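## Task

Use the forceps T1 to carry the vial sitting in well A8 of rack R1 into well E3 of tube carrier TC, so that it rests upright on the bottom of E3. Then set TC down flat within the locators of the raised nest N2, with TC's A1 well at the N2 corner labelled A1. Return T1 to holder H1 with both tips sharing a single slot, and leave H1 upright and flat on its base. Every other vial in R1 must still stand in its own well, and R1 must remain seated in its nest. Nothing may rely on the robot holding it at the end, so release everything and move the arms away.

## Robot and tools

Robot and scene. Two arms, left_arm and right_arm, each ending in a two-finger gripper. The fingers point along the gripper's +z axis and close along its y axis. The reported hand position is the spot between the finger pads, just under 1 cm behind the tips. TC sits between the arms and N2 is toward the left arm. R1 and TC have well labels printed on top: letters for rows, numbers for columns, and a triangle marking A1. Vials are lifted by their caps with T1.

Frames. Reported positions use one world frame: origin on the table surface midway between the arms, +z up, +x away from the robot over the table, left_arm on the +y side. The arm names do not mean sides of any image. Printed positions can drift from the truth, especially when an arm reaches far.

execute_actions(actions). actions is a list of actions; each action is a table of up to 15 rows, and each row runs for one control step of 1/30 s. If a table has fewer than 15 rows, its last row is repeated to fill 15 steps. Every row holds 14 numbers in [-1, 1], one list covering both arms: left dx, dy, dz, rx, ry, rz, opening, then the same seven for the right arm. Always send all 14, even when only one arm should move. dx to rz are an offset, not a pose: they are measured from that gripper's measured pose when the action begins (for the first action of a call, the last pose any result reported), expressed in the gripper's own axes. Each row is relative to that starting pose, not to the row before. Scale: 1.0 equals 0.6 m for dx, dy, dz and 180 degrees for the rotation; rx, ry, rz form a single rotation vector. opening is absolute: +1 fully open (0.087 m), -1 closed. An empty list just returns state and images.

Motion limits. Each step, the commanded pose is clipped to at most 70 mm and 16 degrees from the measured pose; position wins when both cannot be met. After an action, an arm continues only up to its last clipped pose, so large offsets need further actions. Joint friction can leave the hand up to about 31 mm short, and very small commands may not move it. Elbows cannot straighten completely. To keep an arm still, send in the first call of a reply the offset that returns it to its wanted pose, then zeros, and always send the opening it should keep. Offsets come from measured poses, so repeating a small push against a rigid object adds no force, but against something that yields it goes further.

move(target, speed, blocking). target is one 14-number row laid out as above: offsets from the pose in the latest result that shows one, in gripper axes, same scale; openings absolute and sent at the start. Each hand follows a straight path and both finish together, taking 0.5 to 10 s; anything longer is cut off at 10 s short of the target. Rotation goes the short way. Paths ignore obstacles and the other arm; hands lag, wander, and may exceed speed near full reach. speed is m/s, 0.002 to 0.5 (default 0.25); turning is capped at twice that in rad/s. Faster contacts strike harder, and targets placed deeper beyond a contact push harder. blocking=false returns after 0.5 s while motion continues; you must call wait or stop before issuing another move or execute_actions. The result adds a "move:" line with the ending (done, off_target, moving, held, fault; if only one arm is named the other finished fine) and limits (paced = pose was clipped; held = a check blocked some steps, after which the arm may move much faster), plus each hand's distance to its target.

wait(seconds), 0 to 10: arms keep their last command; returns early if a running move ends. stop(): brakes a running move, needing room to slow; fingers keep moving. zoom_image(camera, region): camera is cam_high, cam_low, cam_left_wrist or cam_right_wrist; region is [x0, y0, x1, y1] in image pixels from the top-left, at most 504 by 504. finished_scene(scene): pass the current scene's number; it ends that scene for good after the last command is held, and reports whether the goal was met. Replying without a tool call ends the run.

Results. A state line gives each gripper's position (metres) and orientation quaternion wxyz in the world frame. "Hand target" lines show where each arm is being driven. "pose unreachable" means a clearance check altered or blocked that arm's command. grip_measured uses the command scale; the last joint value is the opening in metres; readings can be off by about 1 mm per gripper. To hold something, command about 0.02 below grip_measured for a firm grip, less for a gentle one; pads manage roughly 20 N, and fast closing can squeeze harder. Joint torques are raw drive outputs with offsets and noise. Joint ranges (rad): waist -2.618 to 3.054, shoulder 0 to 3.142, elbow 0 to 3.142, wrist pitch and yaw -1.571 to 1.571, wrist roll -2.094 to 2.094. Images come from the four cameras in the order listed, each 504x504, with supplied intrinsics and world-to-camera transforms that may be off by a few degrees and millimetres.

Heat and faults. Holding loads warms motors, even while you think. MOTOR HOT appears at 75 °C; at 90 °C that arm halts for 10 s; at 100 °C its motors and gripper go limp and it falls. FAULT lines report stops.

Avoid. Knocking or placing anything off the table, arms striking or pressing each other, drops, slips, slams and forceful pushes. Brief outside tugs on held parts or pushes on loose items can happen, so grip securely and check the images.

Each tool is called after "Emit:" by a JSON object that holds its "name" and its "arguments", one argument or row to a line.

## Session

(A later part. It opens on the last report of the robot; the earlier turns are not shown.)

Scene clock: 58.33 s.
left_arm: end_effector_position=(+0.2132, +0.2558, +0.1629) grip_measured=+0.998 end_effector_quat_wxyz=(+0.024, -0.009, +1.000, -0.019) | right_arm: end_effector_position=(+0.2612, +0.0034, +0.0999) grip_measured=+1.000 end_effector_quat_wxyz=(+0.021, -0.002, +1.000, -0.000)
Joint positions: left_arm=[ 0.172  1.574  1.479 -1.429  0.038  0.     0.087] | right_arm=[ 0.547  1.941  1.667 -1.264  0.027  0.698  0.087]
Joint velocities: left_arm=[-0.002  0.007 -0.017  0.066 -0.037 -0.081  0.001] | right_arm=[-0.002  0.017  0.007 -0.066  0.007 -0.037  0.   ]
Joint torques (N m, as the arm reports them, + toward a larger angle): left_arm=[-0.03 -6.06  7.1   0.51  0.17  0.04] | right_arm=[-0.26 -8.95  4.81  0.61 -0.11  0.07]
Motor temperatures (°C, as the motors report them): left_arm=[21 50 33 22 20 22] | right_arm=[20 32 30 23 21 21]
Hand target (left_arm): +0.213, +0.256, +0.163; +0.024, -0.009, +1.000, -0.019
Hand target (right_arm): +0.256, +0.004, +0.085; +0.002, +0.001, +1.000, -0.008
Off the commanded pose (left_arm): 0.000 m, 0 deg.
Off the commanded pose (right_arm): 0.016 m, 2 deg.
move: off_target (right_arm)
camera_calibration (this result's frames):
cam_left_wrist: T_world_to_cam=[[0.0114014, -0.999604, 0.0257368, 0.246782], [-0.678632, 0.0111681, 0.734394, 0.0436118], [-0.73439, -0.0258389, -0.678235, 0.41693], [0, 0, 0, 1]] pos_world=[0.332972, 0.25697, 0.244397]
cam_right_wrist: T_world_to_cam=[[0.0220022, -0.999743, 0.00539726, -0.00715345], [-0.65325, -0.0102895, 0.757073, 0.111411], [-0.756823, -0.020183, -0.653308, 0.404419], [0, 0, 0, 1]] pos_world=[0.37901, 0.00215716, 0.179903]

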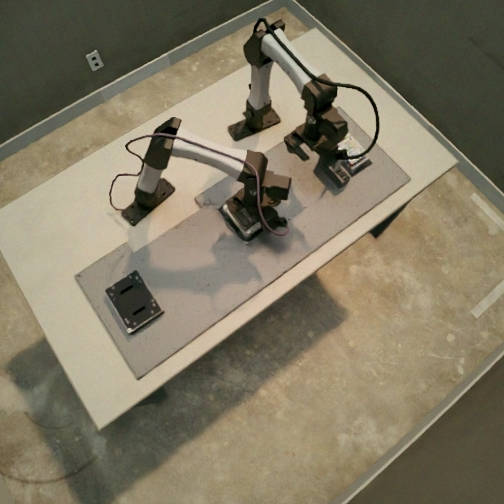

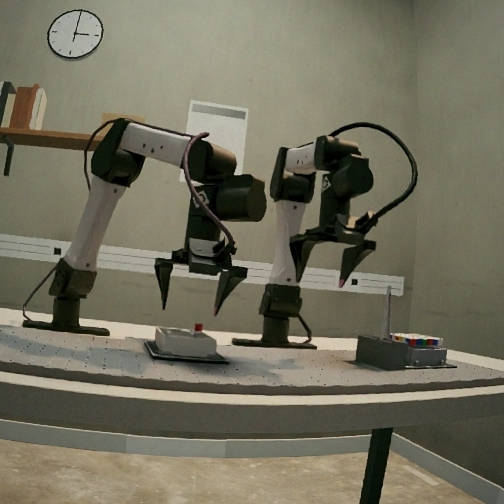

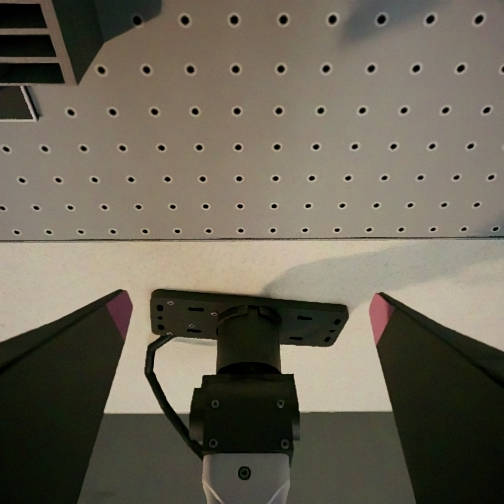

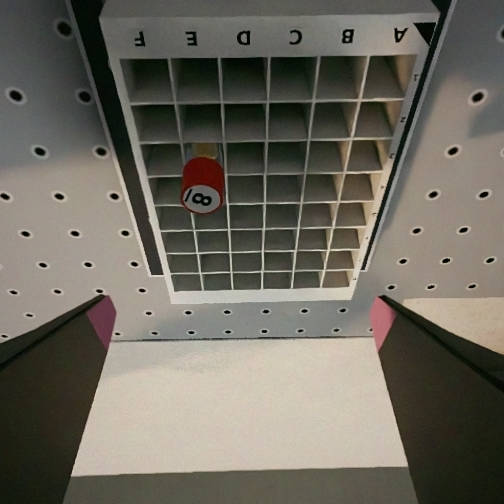

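Overshot about 6 mm.

Emit:
{"name": "move", "arguments": {
  "target": [0,0,0,0,0,0,1,0.01,-0.011,0.065,0,0.012,0,1],
  "speed": 0.02
}}

Scene clock: 61.00 s.
left_arm: end_effector_position=(+0.2132, +0.2558, +0.1629) grip_measured=+0.998 end_effector_quat_wxyz=(+0.024, -0.009, +1.000, -0.019) | right_arm: end_effector_position=(+0.2598, -0.0002, +0.0716) grip_measured=+1.000 end_effector_quat_wxyz=(+0.016, -0.001, +1.000, +0.003)
Joint positions: left_arm=[ 0.172  1.574  1.479 -1.429  0.038  0.     0.087] | right_arm=[ 0.536  1.941  1.553 -1.153  0.015  0.689  0.087]
Joint velocities: left_arm=[-0.012 -0.002  0.002  0.037  0.022  0.007  0.   ] | right_arm=[ 0.007 -0.007 -0.007 -0.066 -0.007 -0.037  0.   ]
Joint torques (N m, as the arm reports them, + toward a larger angle): left_arm=[-0.06 -5.89  7.13  0.53  0.18  0.03] | right_arm=[ -1.1  -10.12   4.68   0.55  -0.16  -0.14]
Motor temperatures (°C, as the motors report them): left_arm=[21 50 33 22 20 22] | right_arm=[20 33 30 23 21 21]
Hand target (left_arm): +0.213, +0.256, +0.163; +0.024, -0.009, +1.000, -0.019
Hand target (right_arm): +0.257, -0.004, +0.061; +0.002, -0.001, +1.000, -0.000
Off the commanded pose (left_arm): 0.000 m, 0 deg.
Off the commanded pose (right_arm): 0.012 m, 2 deg.
move: off_target (right_arm)
camera_calibration (this result's frames):
cam_left_wrist: T_world_to_cam=[[0.0114014, -0.999604, 0.0257368, 0.246782], [-0.678632, 0.0111681, 0.734394, 0.0436118], [-0.73439, -0.0258389, -0.678235, 0.41693], [0, 0, 0, 1]] pos_world=[0.332972, 0.25697, 0.244397]
cam_right_wrist: T_world_to_cam=[[0.0204806, -0.999788, -0.0018792, -0.00970911], [-0.645561, -0.0146595, 0.763568, 0.129503], [-0.763434, -0.0144252, -0.645725, 0.385948], [0, 0, 0, 1]] pos_world=[0.378447, -0.00224125, 0.150314]

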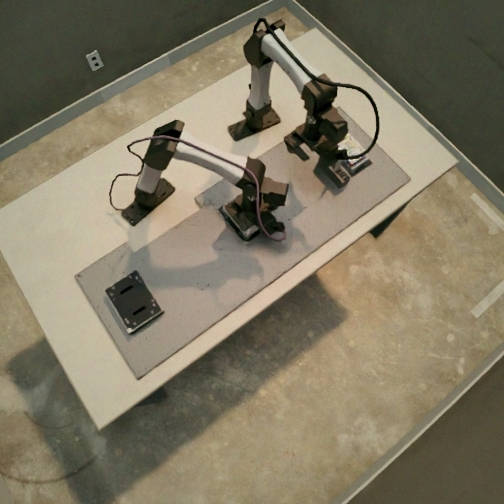

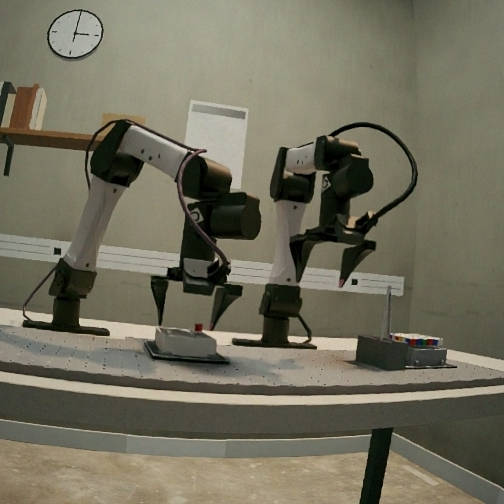

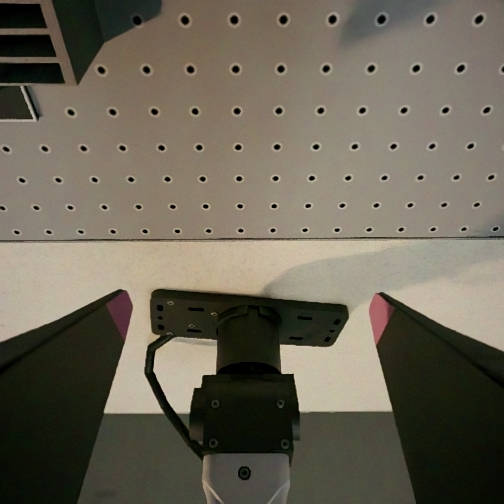

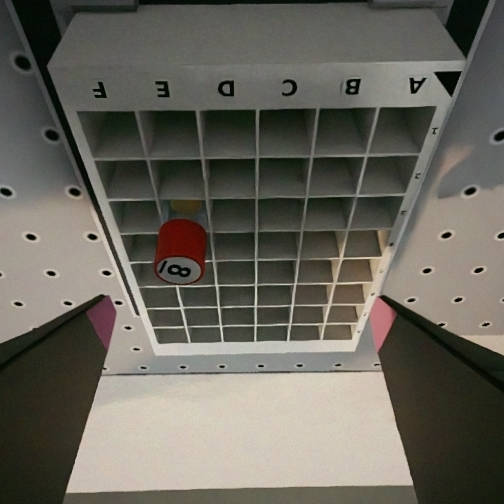

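Still ~3 mm off.

Emit:
{"name": "move", "arguments": {
  "target": [0,0,0,0,0,0,1,0.005,-0.011,0.03,0,0.01,0,1],
  "speed": 0.01
}}

Scene clock: 63.67 s.
left_arm: end_effector_position=(+0.2132, +0.2558, +0.1629) grip_measured=+0.998 end_effector_quat_wxyz=(+0.024, -0.009, +1.000, -0.019) | right_arm: end_effector_position=(+0.2609, -0.0027, +0.0649) grip_measured=+1.000 end_effector_quat_wxyz=(+0.014, -0.000, +1.000, +0.007)
Joint positions: left_arm=[ 0.172  1.574  1.479 -1.429  0.038  0.     0.087] | right_arm=[ 0.525  1.941  1.525 -1.124  0.006  0.679  0.087]
Joint velocities: left_arm=[ 0.002  0.002 -0.012  0.007 -0.051  0.022  0.   ] | right_arm=[ 0.007 -0.007 -0.007  0.051 -0.022 -0.007  0.   ]
Joint torques (N m, as the arm reports them, + toward a larger angle): left_arm=[ 0.04 -6.08  7.18  0.54  0.19  0.04] | right_arm=[ -1.26 -10.5    4.13   0.63  -0.2   -0.14]
Motor temperatures (°C, as the motors report them): left_arm=[21 49 33 22 20 22] | right_arm=[20 33 30 23 21 21]
Hand target (left_arm): +0.213, +0.256, +0.163; +0.024, -0.009, +1.000, -0.019
Hand target (right_arm): +0.257, -0.007, +0.054; +0.000, -0.001, +1.000, +0.003
Off the commanded pose (left_arm): 0.000 m, 0 deg.
Off the commanded pose (right_arm): 0.013 m, 2 deg.
move: off_target (right_arm)
camera_calibration (this result's frames):
cam_left_wrist: T_world_to_cam=[[0.0114014, -0.999604, 0.0257368, 0.246782], [-0.678632, 0.0111681, 0.734394, 0.0436118], [-0.73439, -0.0258389, -0.678235, 0.41693], [0, 0, 0, 1]] pos_world=[0.332972, 0.25697, 0.244397]
cam_right_wrist: T_world_to_cam=[[0.0191879, -0.999771, -0.00942226, -0.0114391], [-0.642322, -0.0195485, 0.766185, 0.134254], [-0.766194, -0.00864933, -0.642551, 0.382999], [0, 0, 0, 1]] pos_world=[0.379905, -0.00549939, 0.143125]

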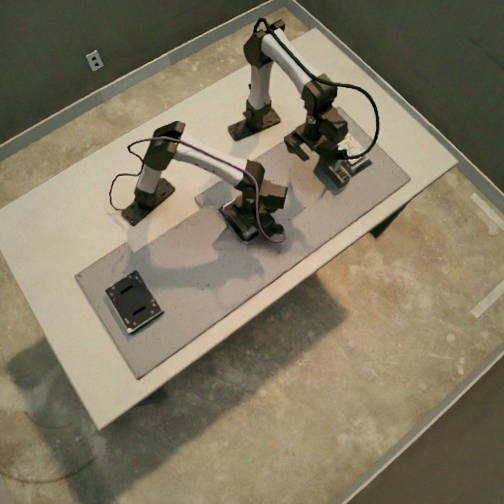

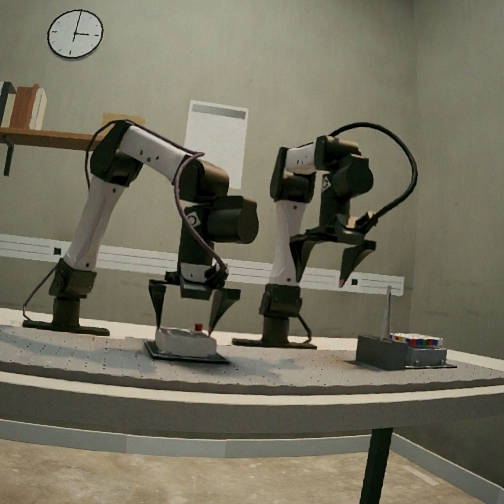

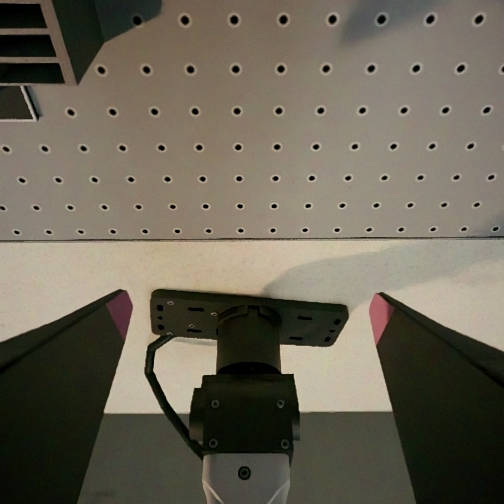

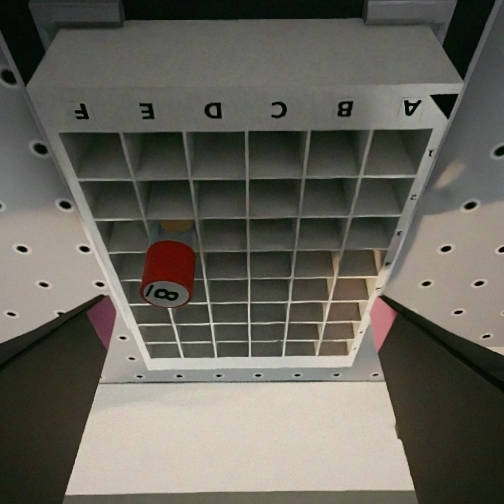

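Emit:
{"name": "move", "arguments": {
  "target": [0,0,0,0,0,0,1,0.005,-0.004,0.045,0,0.008,0,1],
  "speed": 0.01
}}

Scene clock: 66.93 s.
left_arm: end_effector_position=(+0.2132, +0.2558, +0.1629) grip_measured=+0.998 end_effector_quat_wxyz=(+0.024, -0.009, +1.000, -0.019) | right_arm: end_effector_position=(+0.2607, -0.0029, +0.0544) grip_measured=+1.000 end_effector_quat_wxyz=(+0.016, -0.001, +1.000, +0.010)
Joint positions: left_arm=[ 0.172  1.574  1.479 -1.429  0.038  0.     0.087] | right_arm=[ 0.524  1.941  1.483 -1.075  0.004  0.677  0.087]
Joint velocities: left_arm=[ 0.012 -0.002 -0.007  0.007 -0.051  0.037 -0.001] | right_arm=[-0.007  0.002 -0.002  0.022 -0.037 -0.022  0.   ]
Joint torques (N m, as the arm reports them, + toward a larger angle): left_arm=[ 0.09 -6.07  7.13  0.56  0.16  0.03] | right_arm=[-1.16 -9.1   4.18  0.8  -0.15 -0.11]
Motor temperatures (°C, as the motors report them): left_arm=[21 49 33 22 20 22] | right_arm=[20 34 30 22 21 21]
Hand target (left_arm): +0.213, +0.256, +0.163; +0.024, -0.009, +1.000, -0.019
Hand target (right_arm): +0.258, -0.005, +0.038; +0.001, -0.000, +1.000, +0.007
Off the commanded pose (left_arm): 0.000 m, 0 deg.
Off the commanded pose (right_arm): 0.017 m, 2 deg.
move: off_target (right_arm)
camera_calibration (this result's frames):
cam_left_wrist: T_world_to_cam=[[0.0114014, -0.999604, 0.0257368, 0.246782], [-0.678632, 0.0111681, 0.734394, 0.0436118], [-0.73439, -0.0258389, -0.678235, 0.41693], [0, 0, 0, 1]] pos_world=[0.332972, 0.25697, 0.244397]
cam_right_wrist: T_world_to_cam=[[0.0212139, -0.999658, -0.0152861, -0.011943], [-0.64571, -0.0253724, 0.763161, 0.143181], [-0.763288, -0.00631917, -0.646028, 0.375507], [0, 0, 0, 1]] pos_world=[0.379326, -0.00593315, 0.133135]

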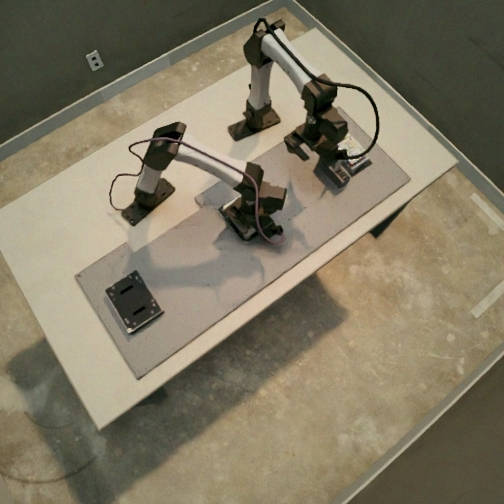

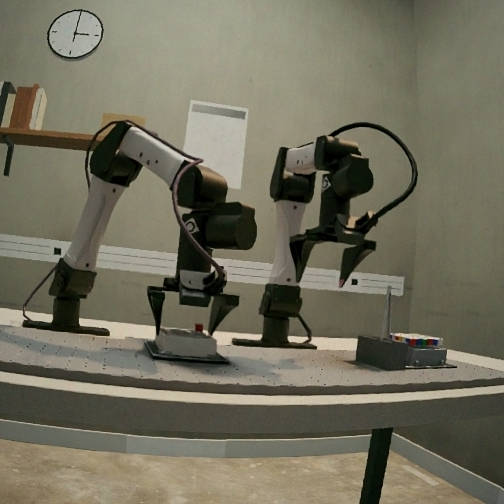

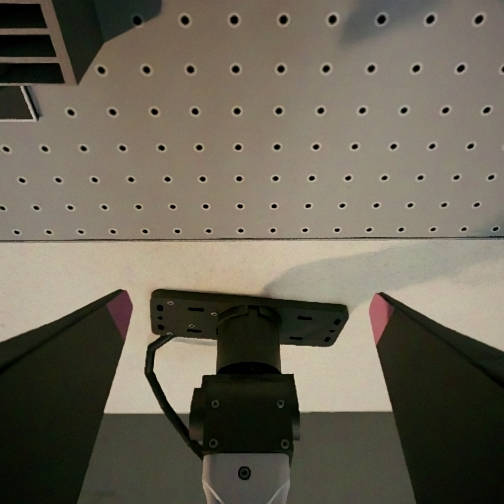

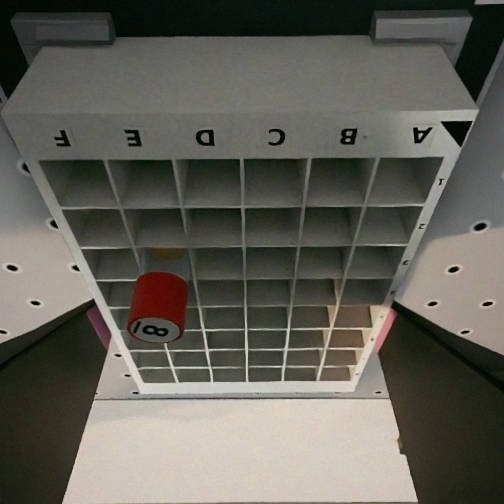

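Emit:
{"name": "move", "arguments": {
  "target": [0,0,0,0,0,0,1,0.005,0,0.03,0,0.008,0,1],
  "speed": 0.01
}}

Emit:
{"name": "move", "arguments": {
  "target": [0,0,0,0,0,0,1,0,0,0,0,0,0,0.9]
}}

Emit:
{"name": "move", "arguments": {
  "target": [0,0,0,0,0,0,1,0,0,-0.14,0,0,0,0.9],
  "speed": 0.04
}}

Emit:
{"name": "move", "arguments": {
  "target": [0,0,0,0,0,0,1,-0.05,-0.77,0,0,0.01,0,0.9],
  "speed": 0.1
}}

Scene clock: 69.53 s.
left_arm: end_effector_position=(+0.2132, +0.2558, +0.1629) grip_measured=+0.998 end_effector_quat_wxyz=(+0.024, -0.009, +1.000, -0.019) | right_arm: end_effector_position=(+0.2608, -0.0029, +0.0513) grip_measured=+1.000 end_effector_quat_wxyz=(+0.017, -0.001, +1.000, +0.011)
Joint positions: left_arm=[ 0.172  1.574  1.479 -1.429  0.038  0.     0.087] | right_arm=[ 0.524  1.941  1.471 -1.06   0.004  0.677  0.087]
Joint velocities: left_arm=[-0.002 -0.012  0.017 -0.007  0.022  0.022 -0.   ] | right_arm=[-0.002  0.007 -0.007  0.022  0.022  0.007  0.   ]
Joint torques (N m, as the arm reports them, + toward a larger angle): left_arm=[ 0.14 -6.04  6.99  0.52  0.2   0.06] | right_arm=[-0.78 -9.13  4.66  0.79 -0.16 -0.1 ]
Motor temperatures (°C, as the motors report them): left_arm=[21 48 33 22 20 22] | right_arm=[20 34 30 22 21 21]
Hand target (left_arm): +0.213, +0.256, +0.163; +0.024, -0.009, +1.000, -0.019
Hand target (right_arm): +0.258, -0.003, +0.037; +0.003, -0.001, +1.000, +0.010
Off the commanded pose (left_arm): 0.000 m, 0 deg.
Off the commanded pose (right_arm): 0.015 m, 2 deg.
move: off_target (right_arm)
camera_calibration (this result's frames):
cam_left_wrist: T_world_to_cam=[[0.0114014, -0.999604, 0.0257368, 0.246782], [-0.678632, 0.0111681, 0.734394, 0.0436118], [-0.73439, -0.0258389, -0.678235, 0.41693], [0, 0, 0, 1]] pos_world=[0.332972, 0.25697, 0.244397]
cam_right_wrist: T_world_to_cam=[[0.0212524, -0.999627, -0.0171511, -0.0118546], [-0.647521, -0.0268332, 0.761575, 0.146116], [-0.761751, -0.00507957, -0.64785, 0.373267], [0, 0, 0, 1]] pos_world=[0.379202, -0.00603335, 0.130339]

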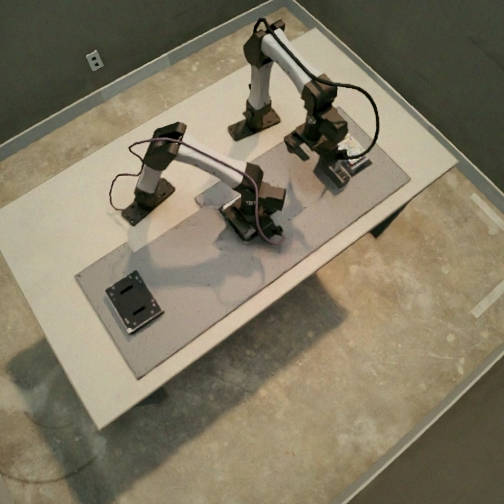

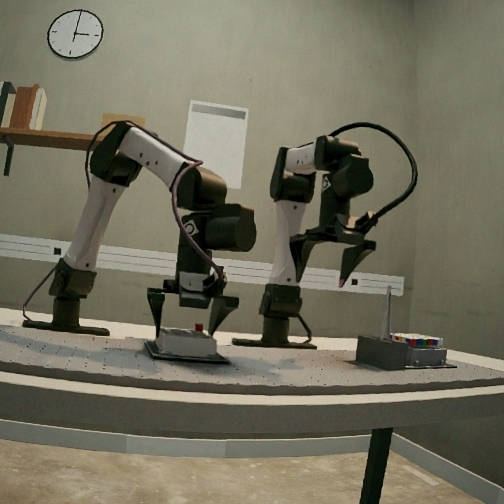

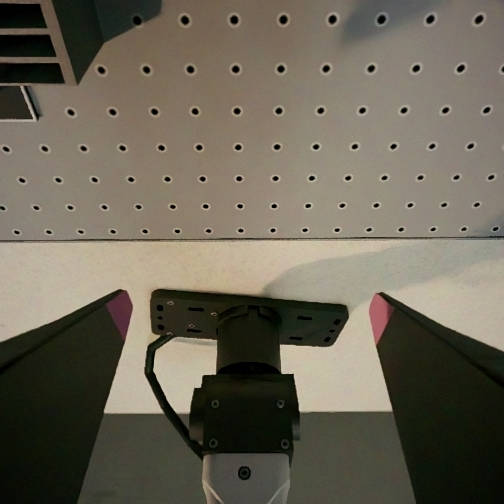

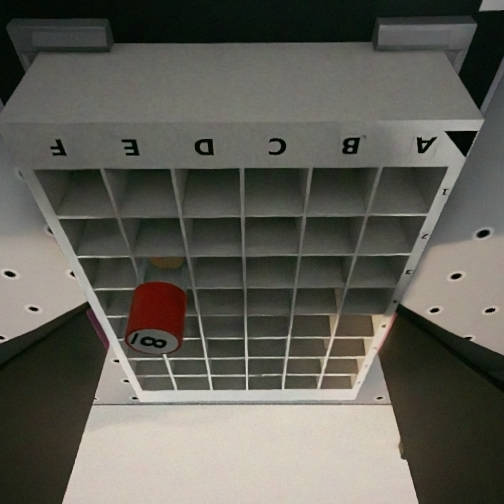

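Scene clock: 70.03 s.
left_arm: end_effector_position=(+0.2132, +0.2558, +0.1629) grip_measured=+0.998 end_effector_quat_wxyz=(+0.024, -0.009, +1.000, -0.019) | right_arm: end_effector_position=(+0.2605, -0.0038, +0.0513) grip_measured=+0.956 end_effector_quat_wxyz=(+0.017, -0.002, +1.000, +0.009)
Joint positions: left_arm=[ 0.172  1.574  1.479 -1.429  0.038  0.     0.087] | right_arm=[ 0.524  1.941  1.471 -1.063  0.007  0.675  0.086]
Joint velocities: left_arm=[ 0.002  0.007  0.002  0.022 -0.066  0.007 -0.   ] | right_arm=[-0.012  0.002 -0.002  0.022 -0.007  0.051 -0.   ]
Joint torques (N m, as the arm reports them, + toward a larger angle): left_arm=[-0.09 -6.06  7.    0.54  0.17  0.02] | right_arm=[ -0.61 -11.49   6.69   0.51  -0.03  -0.02]
Motor temperatures (°C, as the motors report them): left_arm=[21 48 33 22 20 22] | right_arm=[20 34 30 22 21 21]
Hand target (left_arm): +0.213, +0.256, +0.163; +0.024, -0.009, +1.000, -0.019
Hand target (right_arm): +0.261, -0.003, +0.051; +0.017, -0.001, +1.000, +0.011
Off the commanded pose (left_arm): 0.000 m, 0 deg.
Off the commanded pose (right_arm): 0.001 m, 0 deg.
move: done
camera_calibration (this result's frames):
cam_left_wrist: T_world_to_cam=[[0.0114014, -0.999604, 0.0257368, 0.246782], [-0.678632, 0.0111681, 0.734394, 0.0436118], [-0.73439, -0.0258389, -0.678235, 0.41693], [0, 0, 0, 1]] pos_world=[0.332972, 0.25697, 0.244397]
cam_right_wrist: T_world_to_cam=[[0.0222688, -0.99967, -0.0128333, -0.0132789], [-0.647162, -0.0241981, 0.761968, 0.145828], [-0.762027, -0.00866289, -0.647487, 0.373101], [0, 0, 0, 1]] pos_world=[0.378983, -0.0065136, 0.130292]

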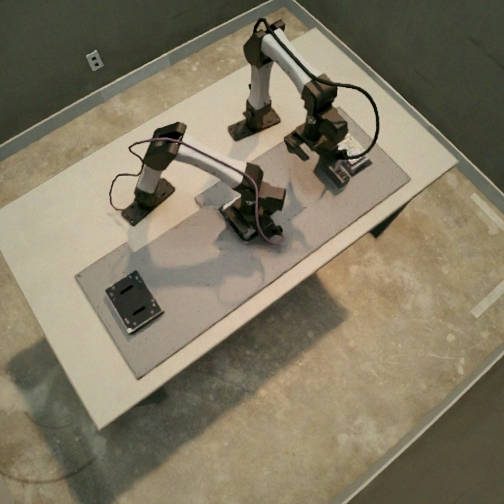

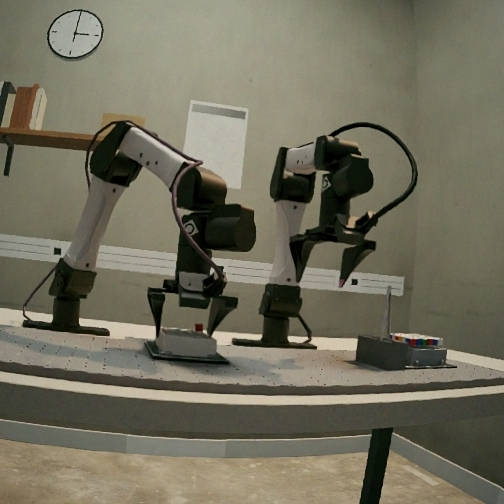

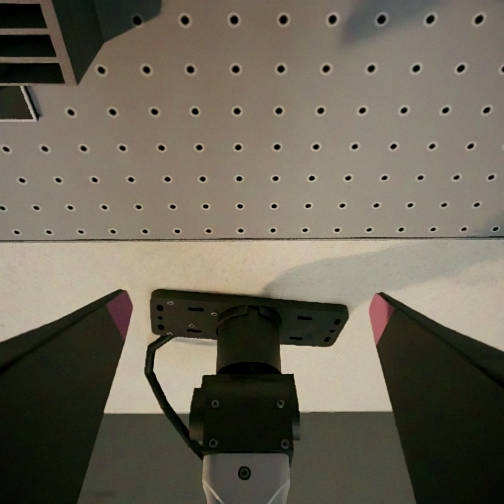

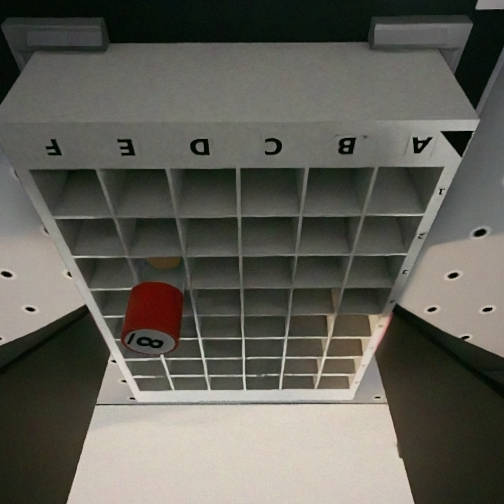

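Scene clock: 72.57 s.
left_arm: end_effector_position=(+0.2132, +0.2558, +0.1629) grip_measured=+0.998 end_effector_quat_wxyz=(+0.024, -0.009, +1.000, -0.019) | right_arm: end_effector_position=(+0.2591, -0.0050, +0.1239) grip_measured=+0.956 end_effector_quat_wxyz=(+0.011, -0.002, +1.000, +0.004)
Joint positions: left_arm=[ 0.172  1.574  1.479 -1.429  0.038  0.     0.087] | right_arm=[ 0.524  1.925  1.737 -1.362  0.007  0.675  0.086]
Joint velocities: left_arm=[-0.002 -0.007 -0.002  0.066 -0.022 -0.037  0.001] | right_arm=[-0.007 -0.012 -0.002  0.037 -0.022 -0.037 -0.001]
Joint torques (N m, as the arm reports them, + toward a larger angle): left_arm=[ 0.15 -6.02  7.06  0.52  0.2   0.04] | right_arm=[ -0.25 -12.79   8.55   0.29   0.02  -0.01]
Motor temperatures (°C, as the motors report them): left_arm=[21 48 33 22 20 22] | right_arm=[20 35 30 22 21 21]
Hand target (left_arm): +0.213, +0.256, +0.163; +0.024, -0.009, +1.000, -0.019
Hand target (right_arm): +0.257, -0.005, +0.135; +0.017, -0.002, +1.000, +0.009
Off the commanded pose (left_arm): 0.000 m, 0 deg.
Off the commanded pose (right_arm): 0.011 m, 1 deg.
move: off_target (right_arm)
camera_calibration (this result's frames):
cam_left_wrist: T_world_to_cam=[[0.0114014, -0.999604, 0.0257368, 0.246782], [-0.678632, 0.0111681, 0.734394, 0.0436118], [-0.73439, -0.0258389, -0.678235, 0.41693], [0, 0, 0, 1]] pos_world=[0.332972, 0.25697, 0.244397]
cam_right_wrist: T_world_to_cam=[[0.0221681, -0.999751, -0.00258785, -0.0147237], [-0.637151, -0.0161225, 0.77057, 0.0859186], [-0.77042, -0.0154332, -0.63735, 0.419889], [0, 0, 0, 1]] pos_world=[0.378561, -0.00685458, 0.201372]

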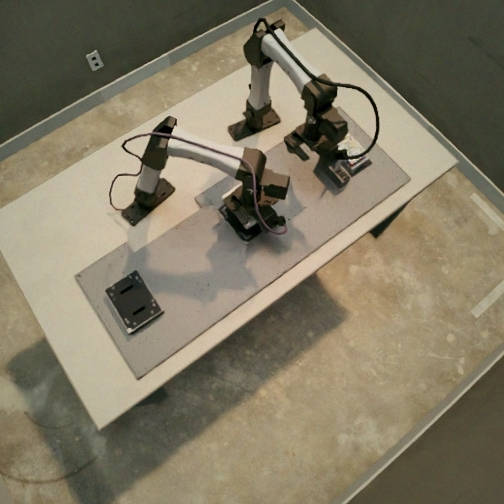

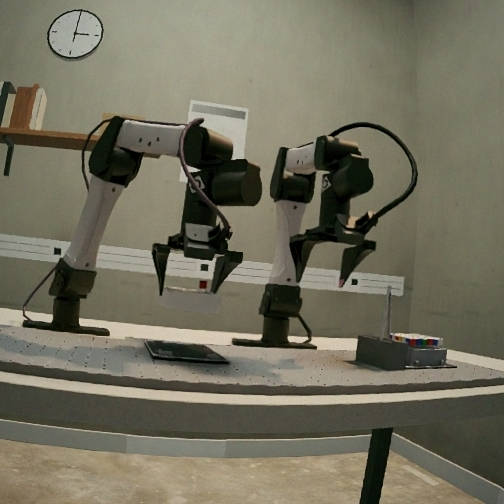

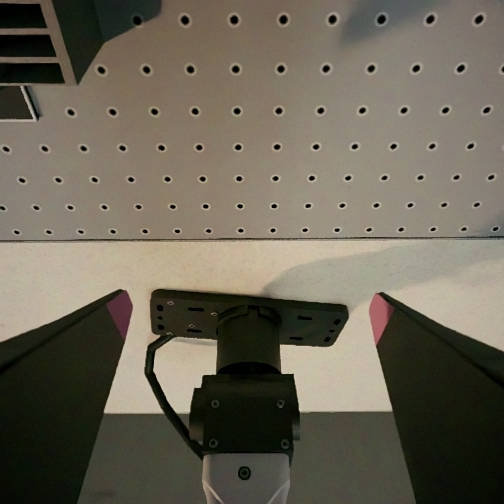

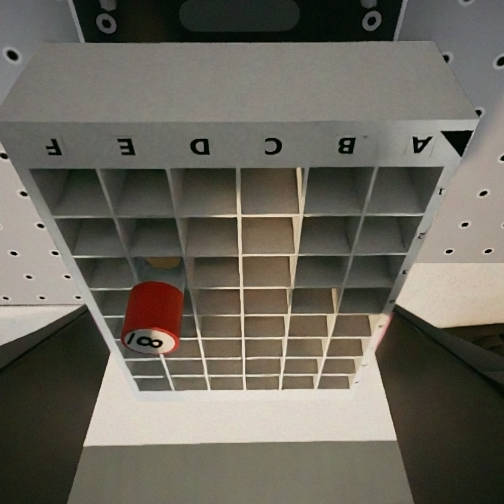

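Scene clock: 77.70 s.
left_arm: end_effector_position=(+0.2132, +0.2558, +0.1629) grip_measured=+0.998 end_effector_quat_wxyz=(+0.024, -0.009, +1.000, -0.019) | right_arm: end_effector_position=(+0.2908, -0.4668, +0.1330) grip_measured=+0.956 end_effector_quat_wxyz=(+0.013, +0.002, +1.000, -0.014)
Joint positions: left_arm=[ 0.172  1.574  1.479 -1.429  0.038  0.     0.087] | right_arm=[-0.778  2.021  1.909 -1.42   0.007 -0.62   0.086]
Joint velocities: left_arm=[-0.012 -0.007  0.017 -0.007  0.022 -0.007  0.   ] | right_arm=[-0.007  0.002 -0.012 -0.007 -0.051  0.037 -0.   ]
Joint torques (N m, as the arm reports them, + toward a larger angle): left_arm=[ 0.   -5.99  7.09  0.57  0.19  0.03] | right_arm=[ -0.55 -10.51   8.53   0.35  -0.05  -0.14]
Motor temperatures (°C, as the motors report them): left_arm=[21 47 33 22 20 22] | right_arm=[20 36 30 22 21 21]
Hand target (left_arm): +0.213, +0.256, +0.163; +0.024, -0.009, +1.000, -0.019
Hand target (right_arm): +0.289, -0.469, +0.131; +0.001, -0.002, +1.000, -0.010
Off the commanded pose (left_arm): 0.000 m, 0 deg.
Off the commanded pose (right_arm): 0.012 m, 3 deg.
move: off_target (right_arm)
camera_calibration (this result's frames):
cam_left_wrist: T_world_to_cam=[[0.0114014, -0.999604, 0.0257368, 0.246782], [-0.678632, 0.0111681, 0.734394, 0.0436118], [-0.73439, -0.0258389, -0.678235, 0.41693], [0, 0, 0, 1]] pos_world=[0.332972, 0.25697, 0.244397]
cam_right_wrist: T_world_to_cam=[[0.0147561, -0.999341, 0.0331526, -0.479453], [-0.641625, 0.0159658, 0.766853, 0.108494], [-0.766877, -0.0325873, -0.640966, 0.434432], [0, 0, 0, 1]] pos_world=[0.409843, -0.466713, 0.211153]

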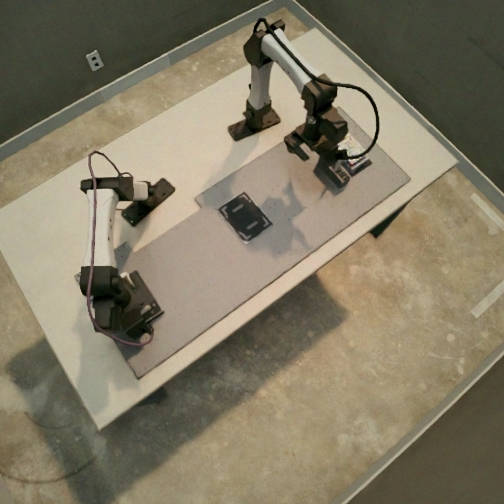

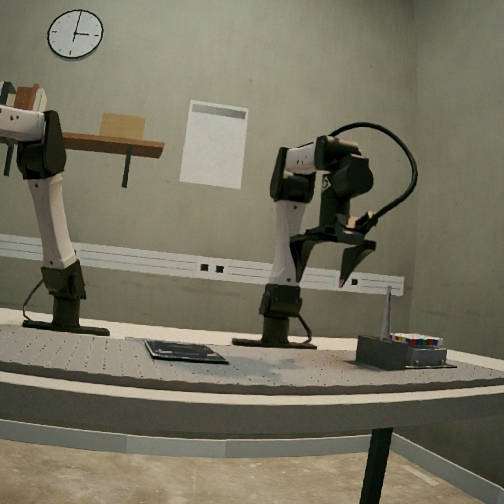

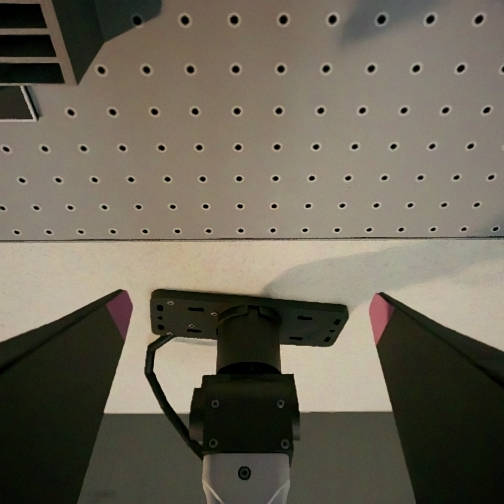

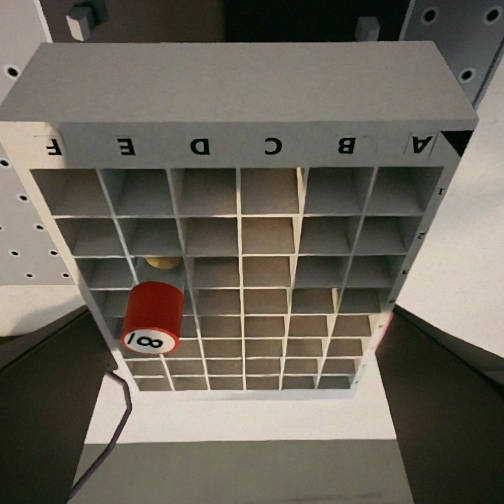

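Emit:
{"name": "move", "arguments": {
  "target": [0,0,0,0,0,0,1,0,0.008,0.06,-0.009,0.008,0.012,0.9],
  "speed": 0.015
}}

Scene clock: 80.70 s.
left_arm: end_effector_position=(+0.2132, +0.2558, +0.1629) grip_measured=+0.998 end_effector_quat_wxyz=(+0.024, -0.009, +1.000, -0.019) | right_arm: end_effector_position=(+0.2926, -0.4665, +0.1115) grip_measured=+0.956 end_effector_quat_wxyz=(+0.014, +0.017, +1.000, -0.014)
Joint positions: left_arm=[ 0.172  1.574  1.479 -1.429  0.038  0.     0.087] | right_arm=[-0.778  2.021  1.824 -1.335  0.006 -0.589  0.086]
Joint velocities: left_arm=[ 0.002 -0.012 -0.002 -0.022 -0.007 -0.066  0.001] | right_arm=[-0.002  0.002  0.007  0.022  0.037 -0.051  0.001]
Joint torques (N m, as the arm reports them, + toward a larger angle): left_arm=[-0.01 -5.97  7.08  0.52  0.18  0.01] | right_arm=[ -0.43 -10.19   5.15   0.58  -0.16  -0.02]
Motor temperatures (°C, as the motors report them): left_arm=[21 47 33 22 20 22] | right_arm=[20 36 30 22 21 21]
Hand target (left_arm): +0.213, +0.256, +0.163; +0.024, -0.009, +1.000, -0.019
Hand target (right_arm): +0.291, -0.463, +0.097; +0.001, +0.021, +1.000, +0.000
Off the commanded pose (left_arm): 0.000 m, 0 deg.
Off the commanded pose (right_arm): 0.015 m, 2 deg.
move: off_target (right_arm)
camera_calibration (this result's frames):
cam_left_wrist: T_world_to_cam=[[0.0114014, -0.999604, 0.0257368, 0.246782], [-0.678632, 0.0111681, 0.734394, 0.0436118], [-0.73439, -0.0258389, -0.678235, 0.41693], [0, 0, 0, 1]] pos_world=[0.332972, 0.25697, 0.244397]
cam_right_wrist: T_world_to_cam=[[-0.0161279, -0.999363, 0.0318225, -0.469327], [-0.642493, 0.0347444, 0.765504, 0.135254], [-0.766122, -0.00809974, -0.642644, 0.433448], [0, 0, 0, 1]] pos_world=[0.411405, -0.470217, 0.189951]

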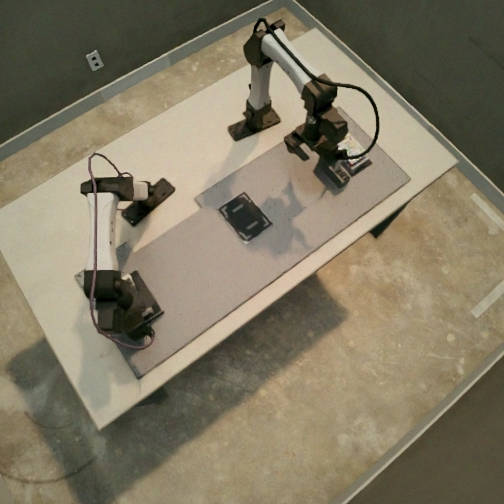

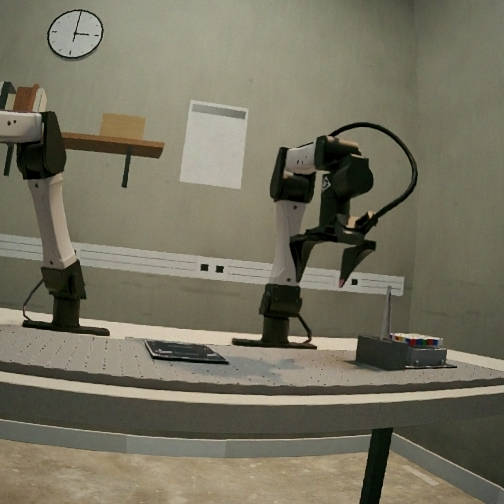

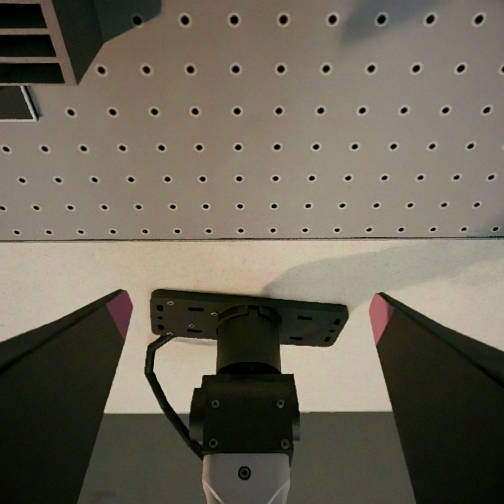

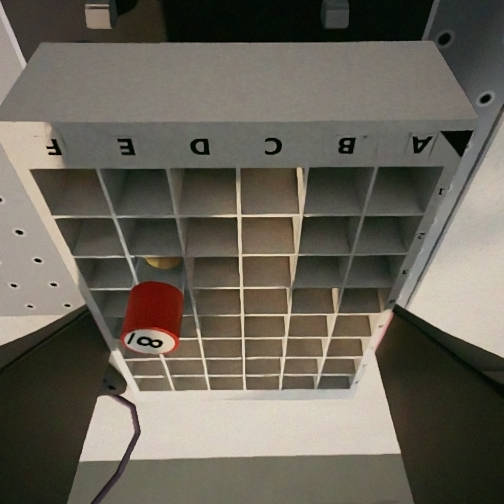

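Emit:
{"name": "move", "arguments": {
  "target": [0,0,0,0,0,0,1,0,0.025,0.04,-0.009,0.008,0,0.9],
  "speed": 0.01
}}

Scene clock: 84.10 s.
left_arm: end_effector_position=(+0.2132, +0.2558, +0.1629) grip_measured=+0.998 end_effector_quat_wxyz=(+0.024, -0.009, +1.000, -0.019) | right_arm: end_effector_position=(+0.2940, -0.4579, +0.0953) grip_measured=+0.956 end_effector_quat_wxyz=(+0.008, +0.017, +1.000, -0.008)
Joint positions: left_arm=[ 0.172  1.574  1.479 -1.429  0.038  0.     0.087] | right_arm=[-0.759  2.021  1.758 -1.285  0.004 -0.57   0.086]
Joint velocities: left_arm=[ 0.007  0.012 -0.007  0.037 -0.022  0.066 -0.001] | right_arm=[-0.022 -0.007  0.002 -0.022 -0.051  0.037 -0.001]
Joint torques (N m, as the arm reports them, + toward a larger angle): left_arm=[ 0.07 -6.02  7.03  0.54  0.2   0.03] | right_arm=[  0.09 -11.56   4.96   0.62  -0.18  -0.03]
Motor temperatures (°C, as the motors report them): left_arm=[21 47 33 22 20 22] | right_arm=[20 37 30 22 21 21]
Hand target (left_arm): +0.213, +0.256, +0.163; +0.024, -0.009, +1.000, -0.019
Hand target (right_arm): +0.294, -0.452, +0.087; +0.002, +0.018, +1.000, +0.001
Off the commanded pose (left_arm): 0.000 m, 0 deg.
Off the commanded pose (right_arm): 0.010 m, 1 deg.
move: done
camera_calibration (this result's frames):
cam_left_wrist: T_world_to_cam=[[0.0114014, -0.999604, 0.0257368, 0.246782], [-0.678632, 0.0111681, 0.734394, 0.0436118], [-0.73439, -0.0258389, -0.678235, 0.41693], [0, 0, 0, 1]] pos_world=[0.332972, 0.25697, 0.244397]
cam_right_wrist: T_world_to_cam=[[-0.0153741, -0.999665, 0.0208041, -0.459491], [-0.633595, 0.025836, 0.773233, 0.140808], [-0.773512, -0.00129358, -0.63378, 0.428645], [0, 0, 0, 1]] pos_world=[0.413713, -0.462421, 0.172349]

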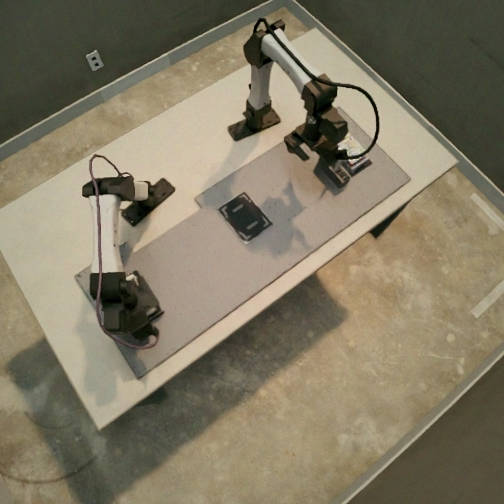

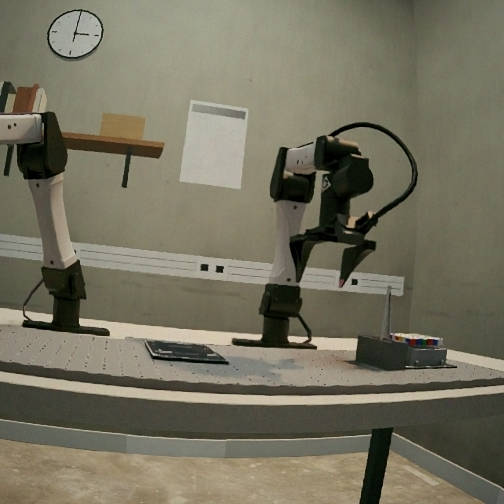

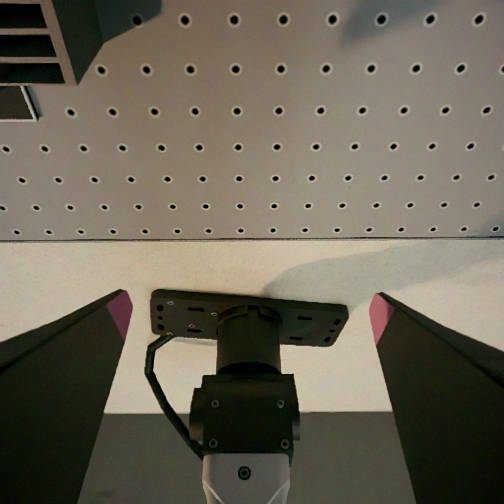

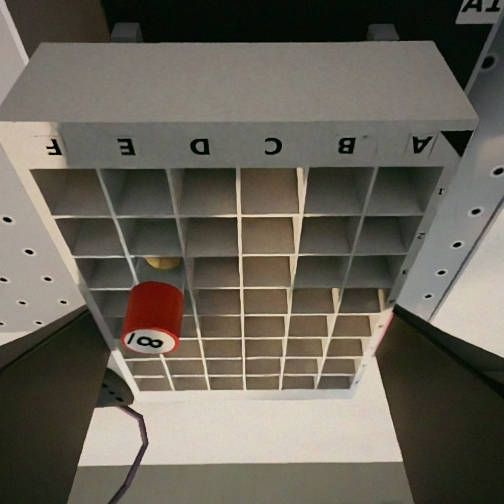

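Emit:
{"name": "move", "arguments": {
  "target": [0,0,0,0,0,0,1,0.006,-0.014,0.025,0,0,0,0.9],
  "speed": 0.008
}}

Scene clock: 87.77 s.
left_arm: end_effector_position=(+0.2132, +0.2558, +0.1629) grip_measured=+0.998 end_effector_quat_wxyz=(+0.024, -0.009, +1.000, -0.019) | right_arm: end_effector_position=(+0.2948, -0.4661, +0.0894) grip_measured=+0.956 end_effector_quat_wxyz=(+0.018, +0.018, +1.000, -0.015)
Joint positions: left_arm=[ 0.172  1.574  1.479 -1.429  0.038  0.     0.087] | right_arm=[-0.775  2.021  1.737 -1.241  0.004 -0.585  0.086]
Joint velocities: left_arm=[-0.007  0.017 -0.032  0.007 -0.095  0.022 -0.001] | right_arm=[-0.007 -0.012 -0.012  0.037  0.051  0.081  0.001]
Joint torques (N m, as the arm reports them, + toward a larger angle): left_arm=[ 0.02 -6.06  7.11  0.53  0.17  0.02] | right_arm=[ -1.2  -11.46   5.1    0.63  -0.1   -0.06]
Motor temperatures (°C, as the motors report them): left_arm=[21 46 33 22 20 22] | right_arm=[20 38 30 22 21 21]
Hand target (left_arm): +0.213, +0.256, +0.163; +0.024, -0.009, +1.000, -0.019
Hand target (right_arm): +0.290, -0.466, +0.081; +0.008, +0.017, +1.000, -0.008
Off the commanded pose (left_arm): 0.000 m, 0 deg.
Off the commanded pose (right_arm): 0.010 m, 1 deg.
move: done
camera_calibration (this result's frames):
cam_left_wrist: T_world_to_cam=[[0.0114014, -0.999604, 0.0257368, 0.246782], [-0.678632, 0.0111681, 0.734394, 0.0436118], [-0.73439, -0.0258389, -0.678235, 0.41693], [0, 0, 0, 1]] pos_world=[0.332972, 0.25697, 0.244397]
cam_right_wrist: T_world_to_cam=[[-0.0170195, -0.999283, 0.0338242, -0.468121], [-0.647424, 0.0367936, 0.761242, 0.156405], [-0.76194, -0.00894268, -0.647586, 0.41974], [0, 0, 0, 1]] pos_world=[0.41311, -0.469786, 0.16859]

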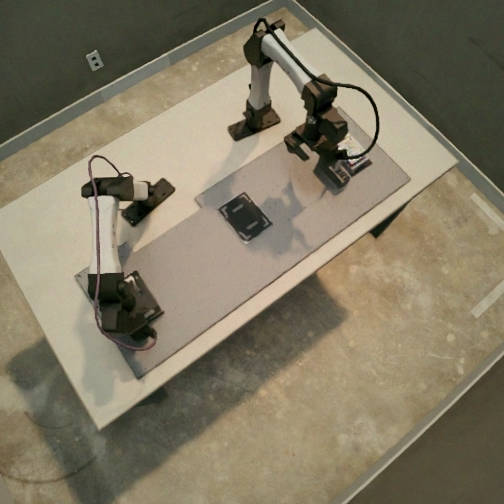

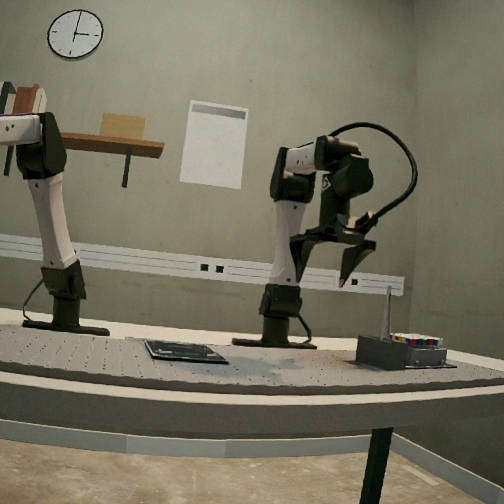

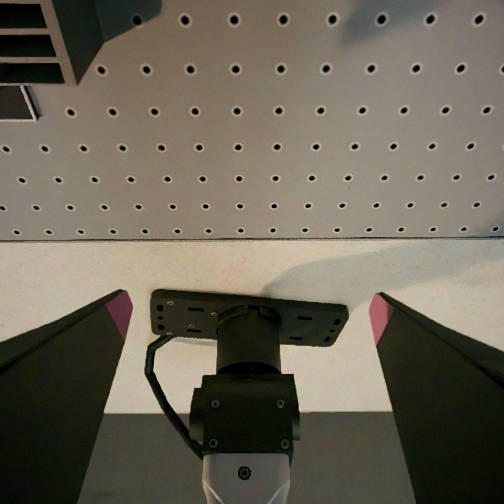

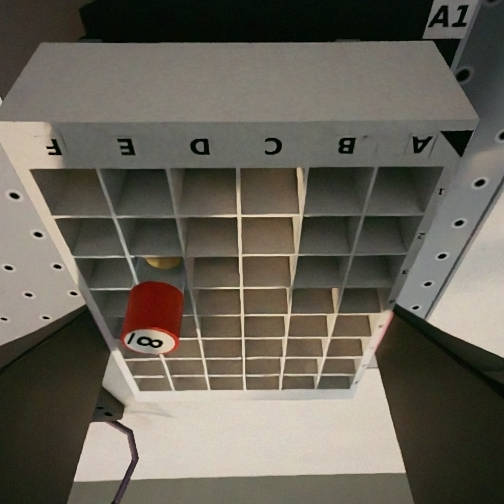

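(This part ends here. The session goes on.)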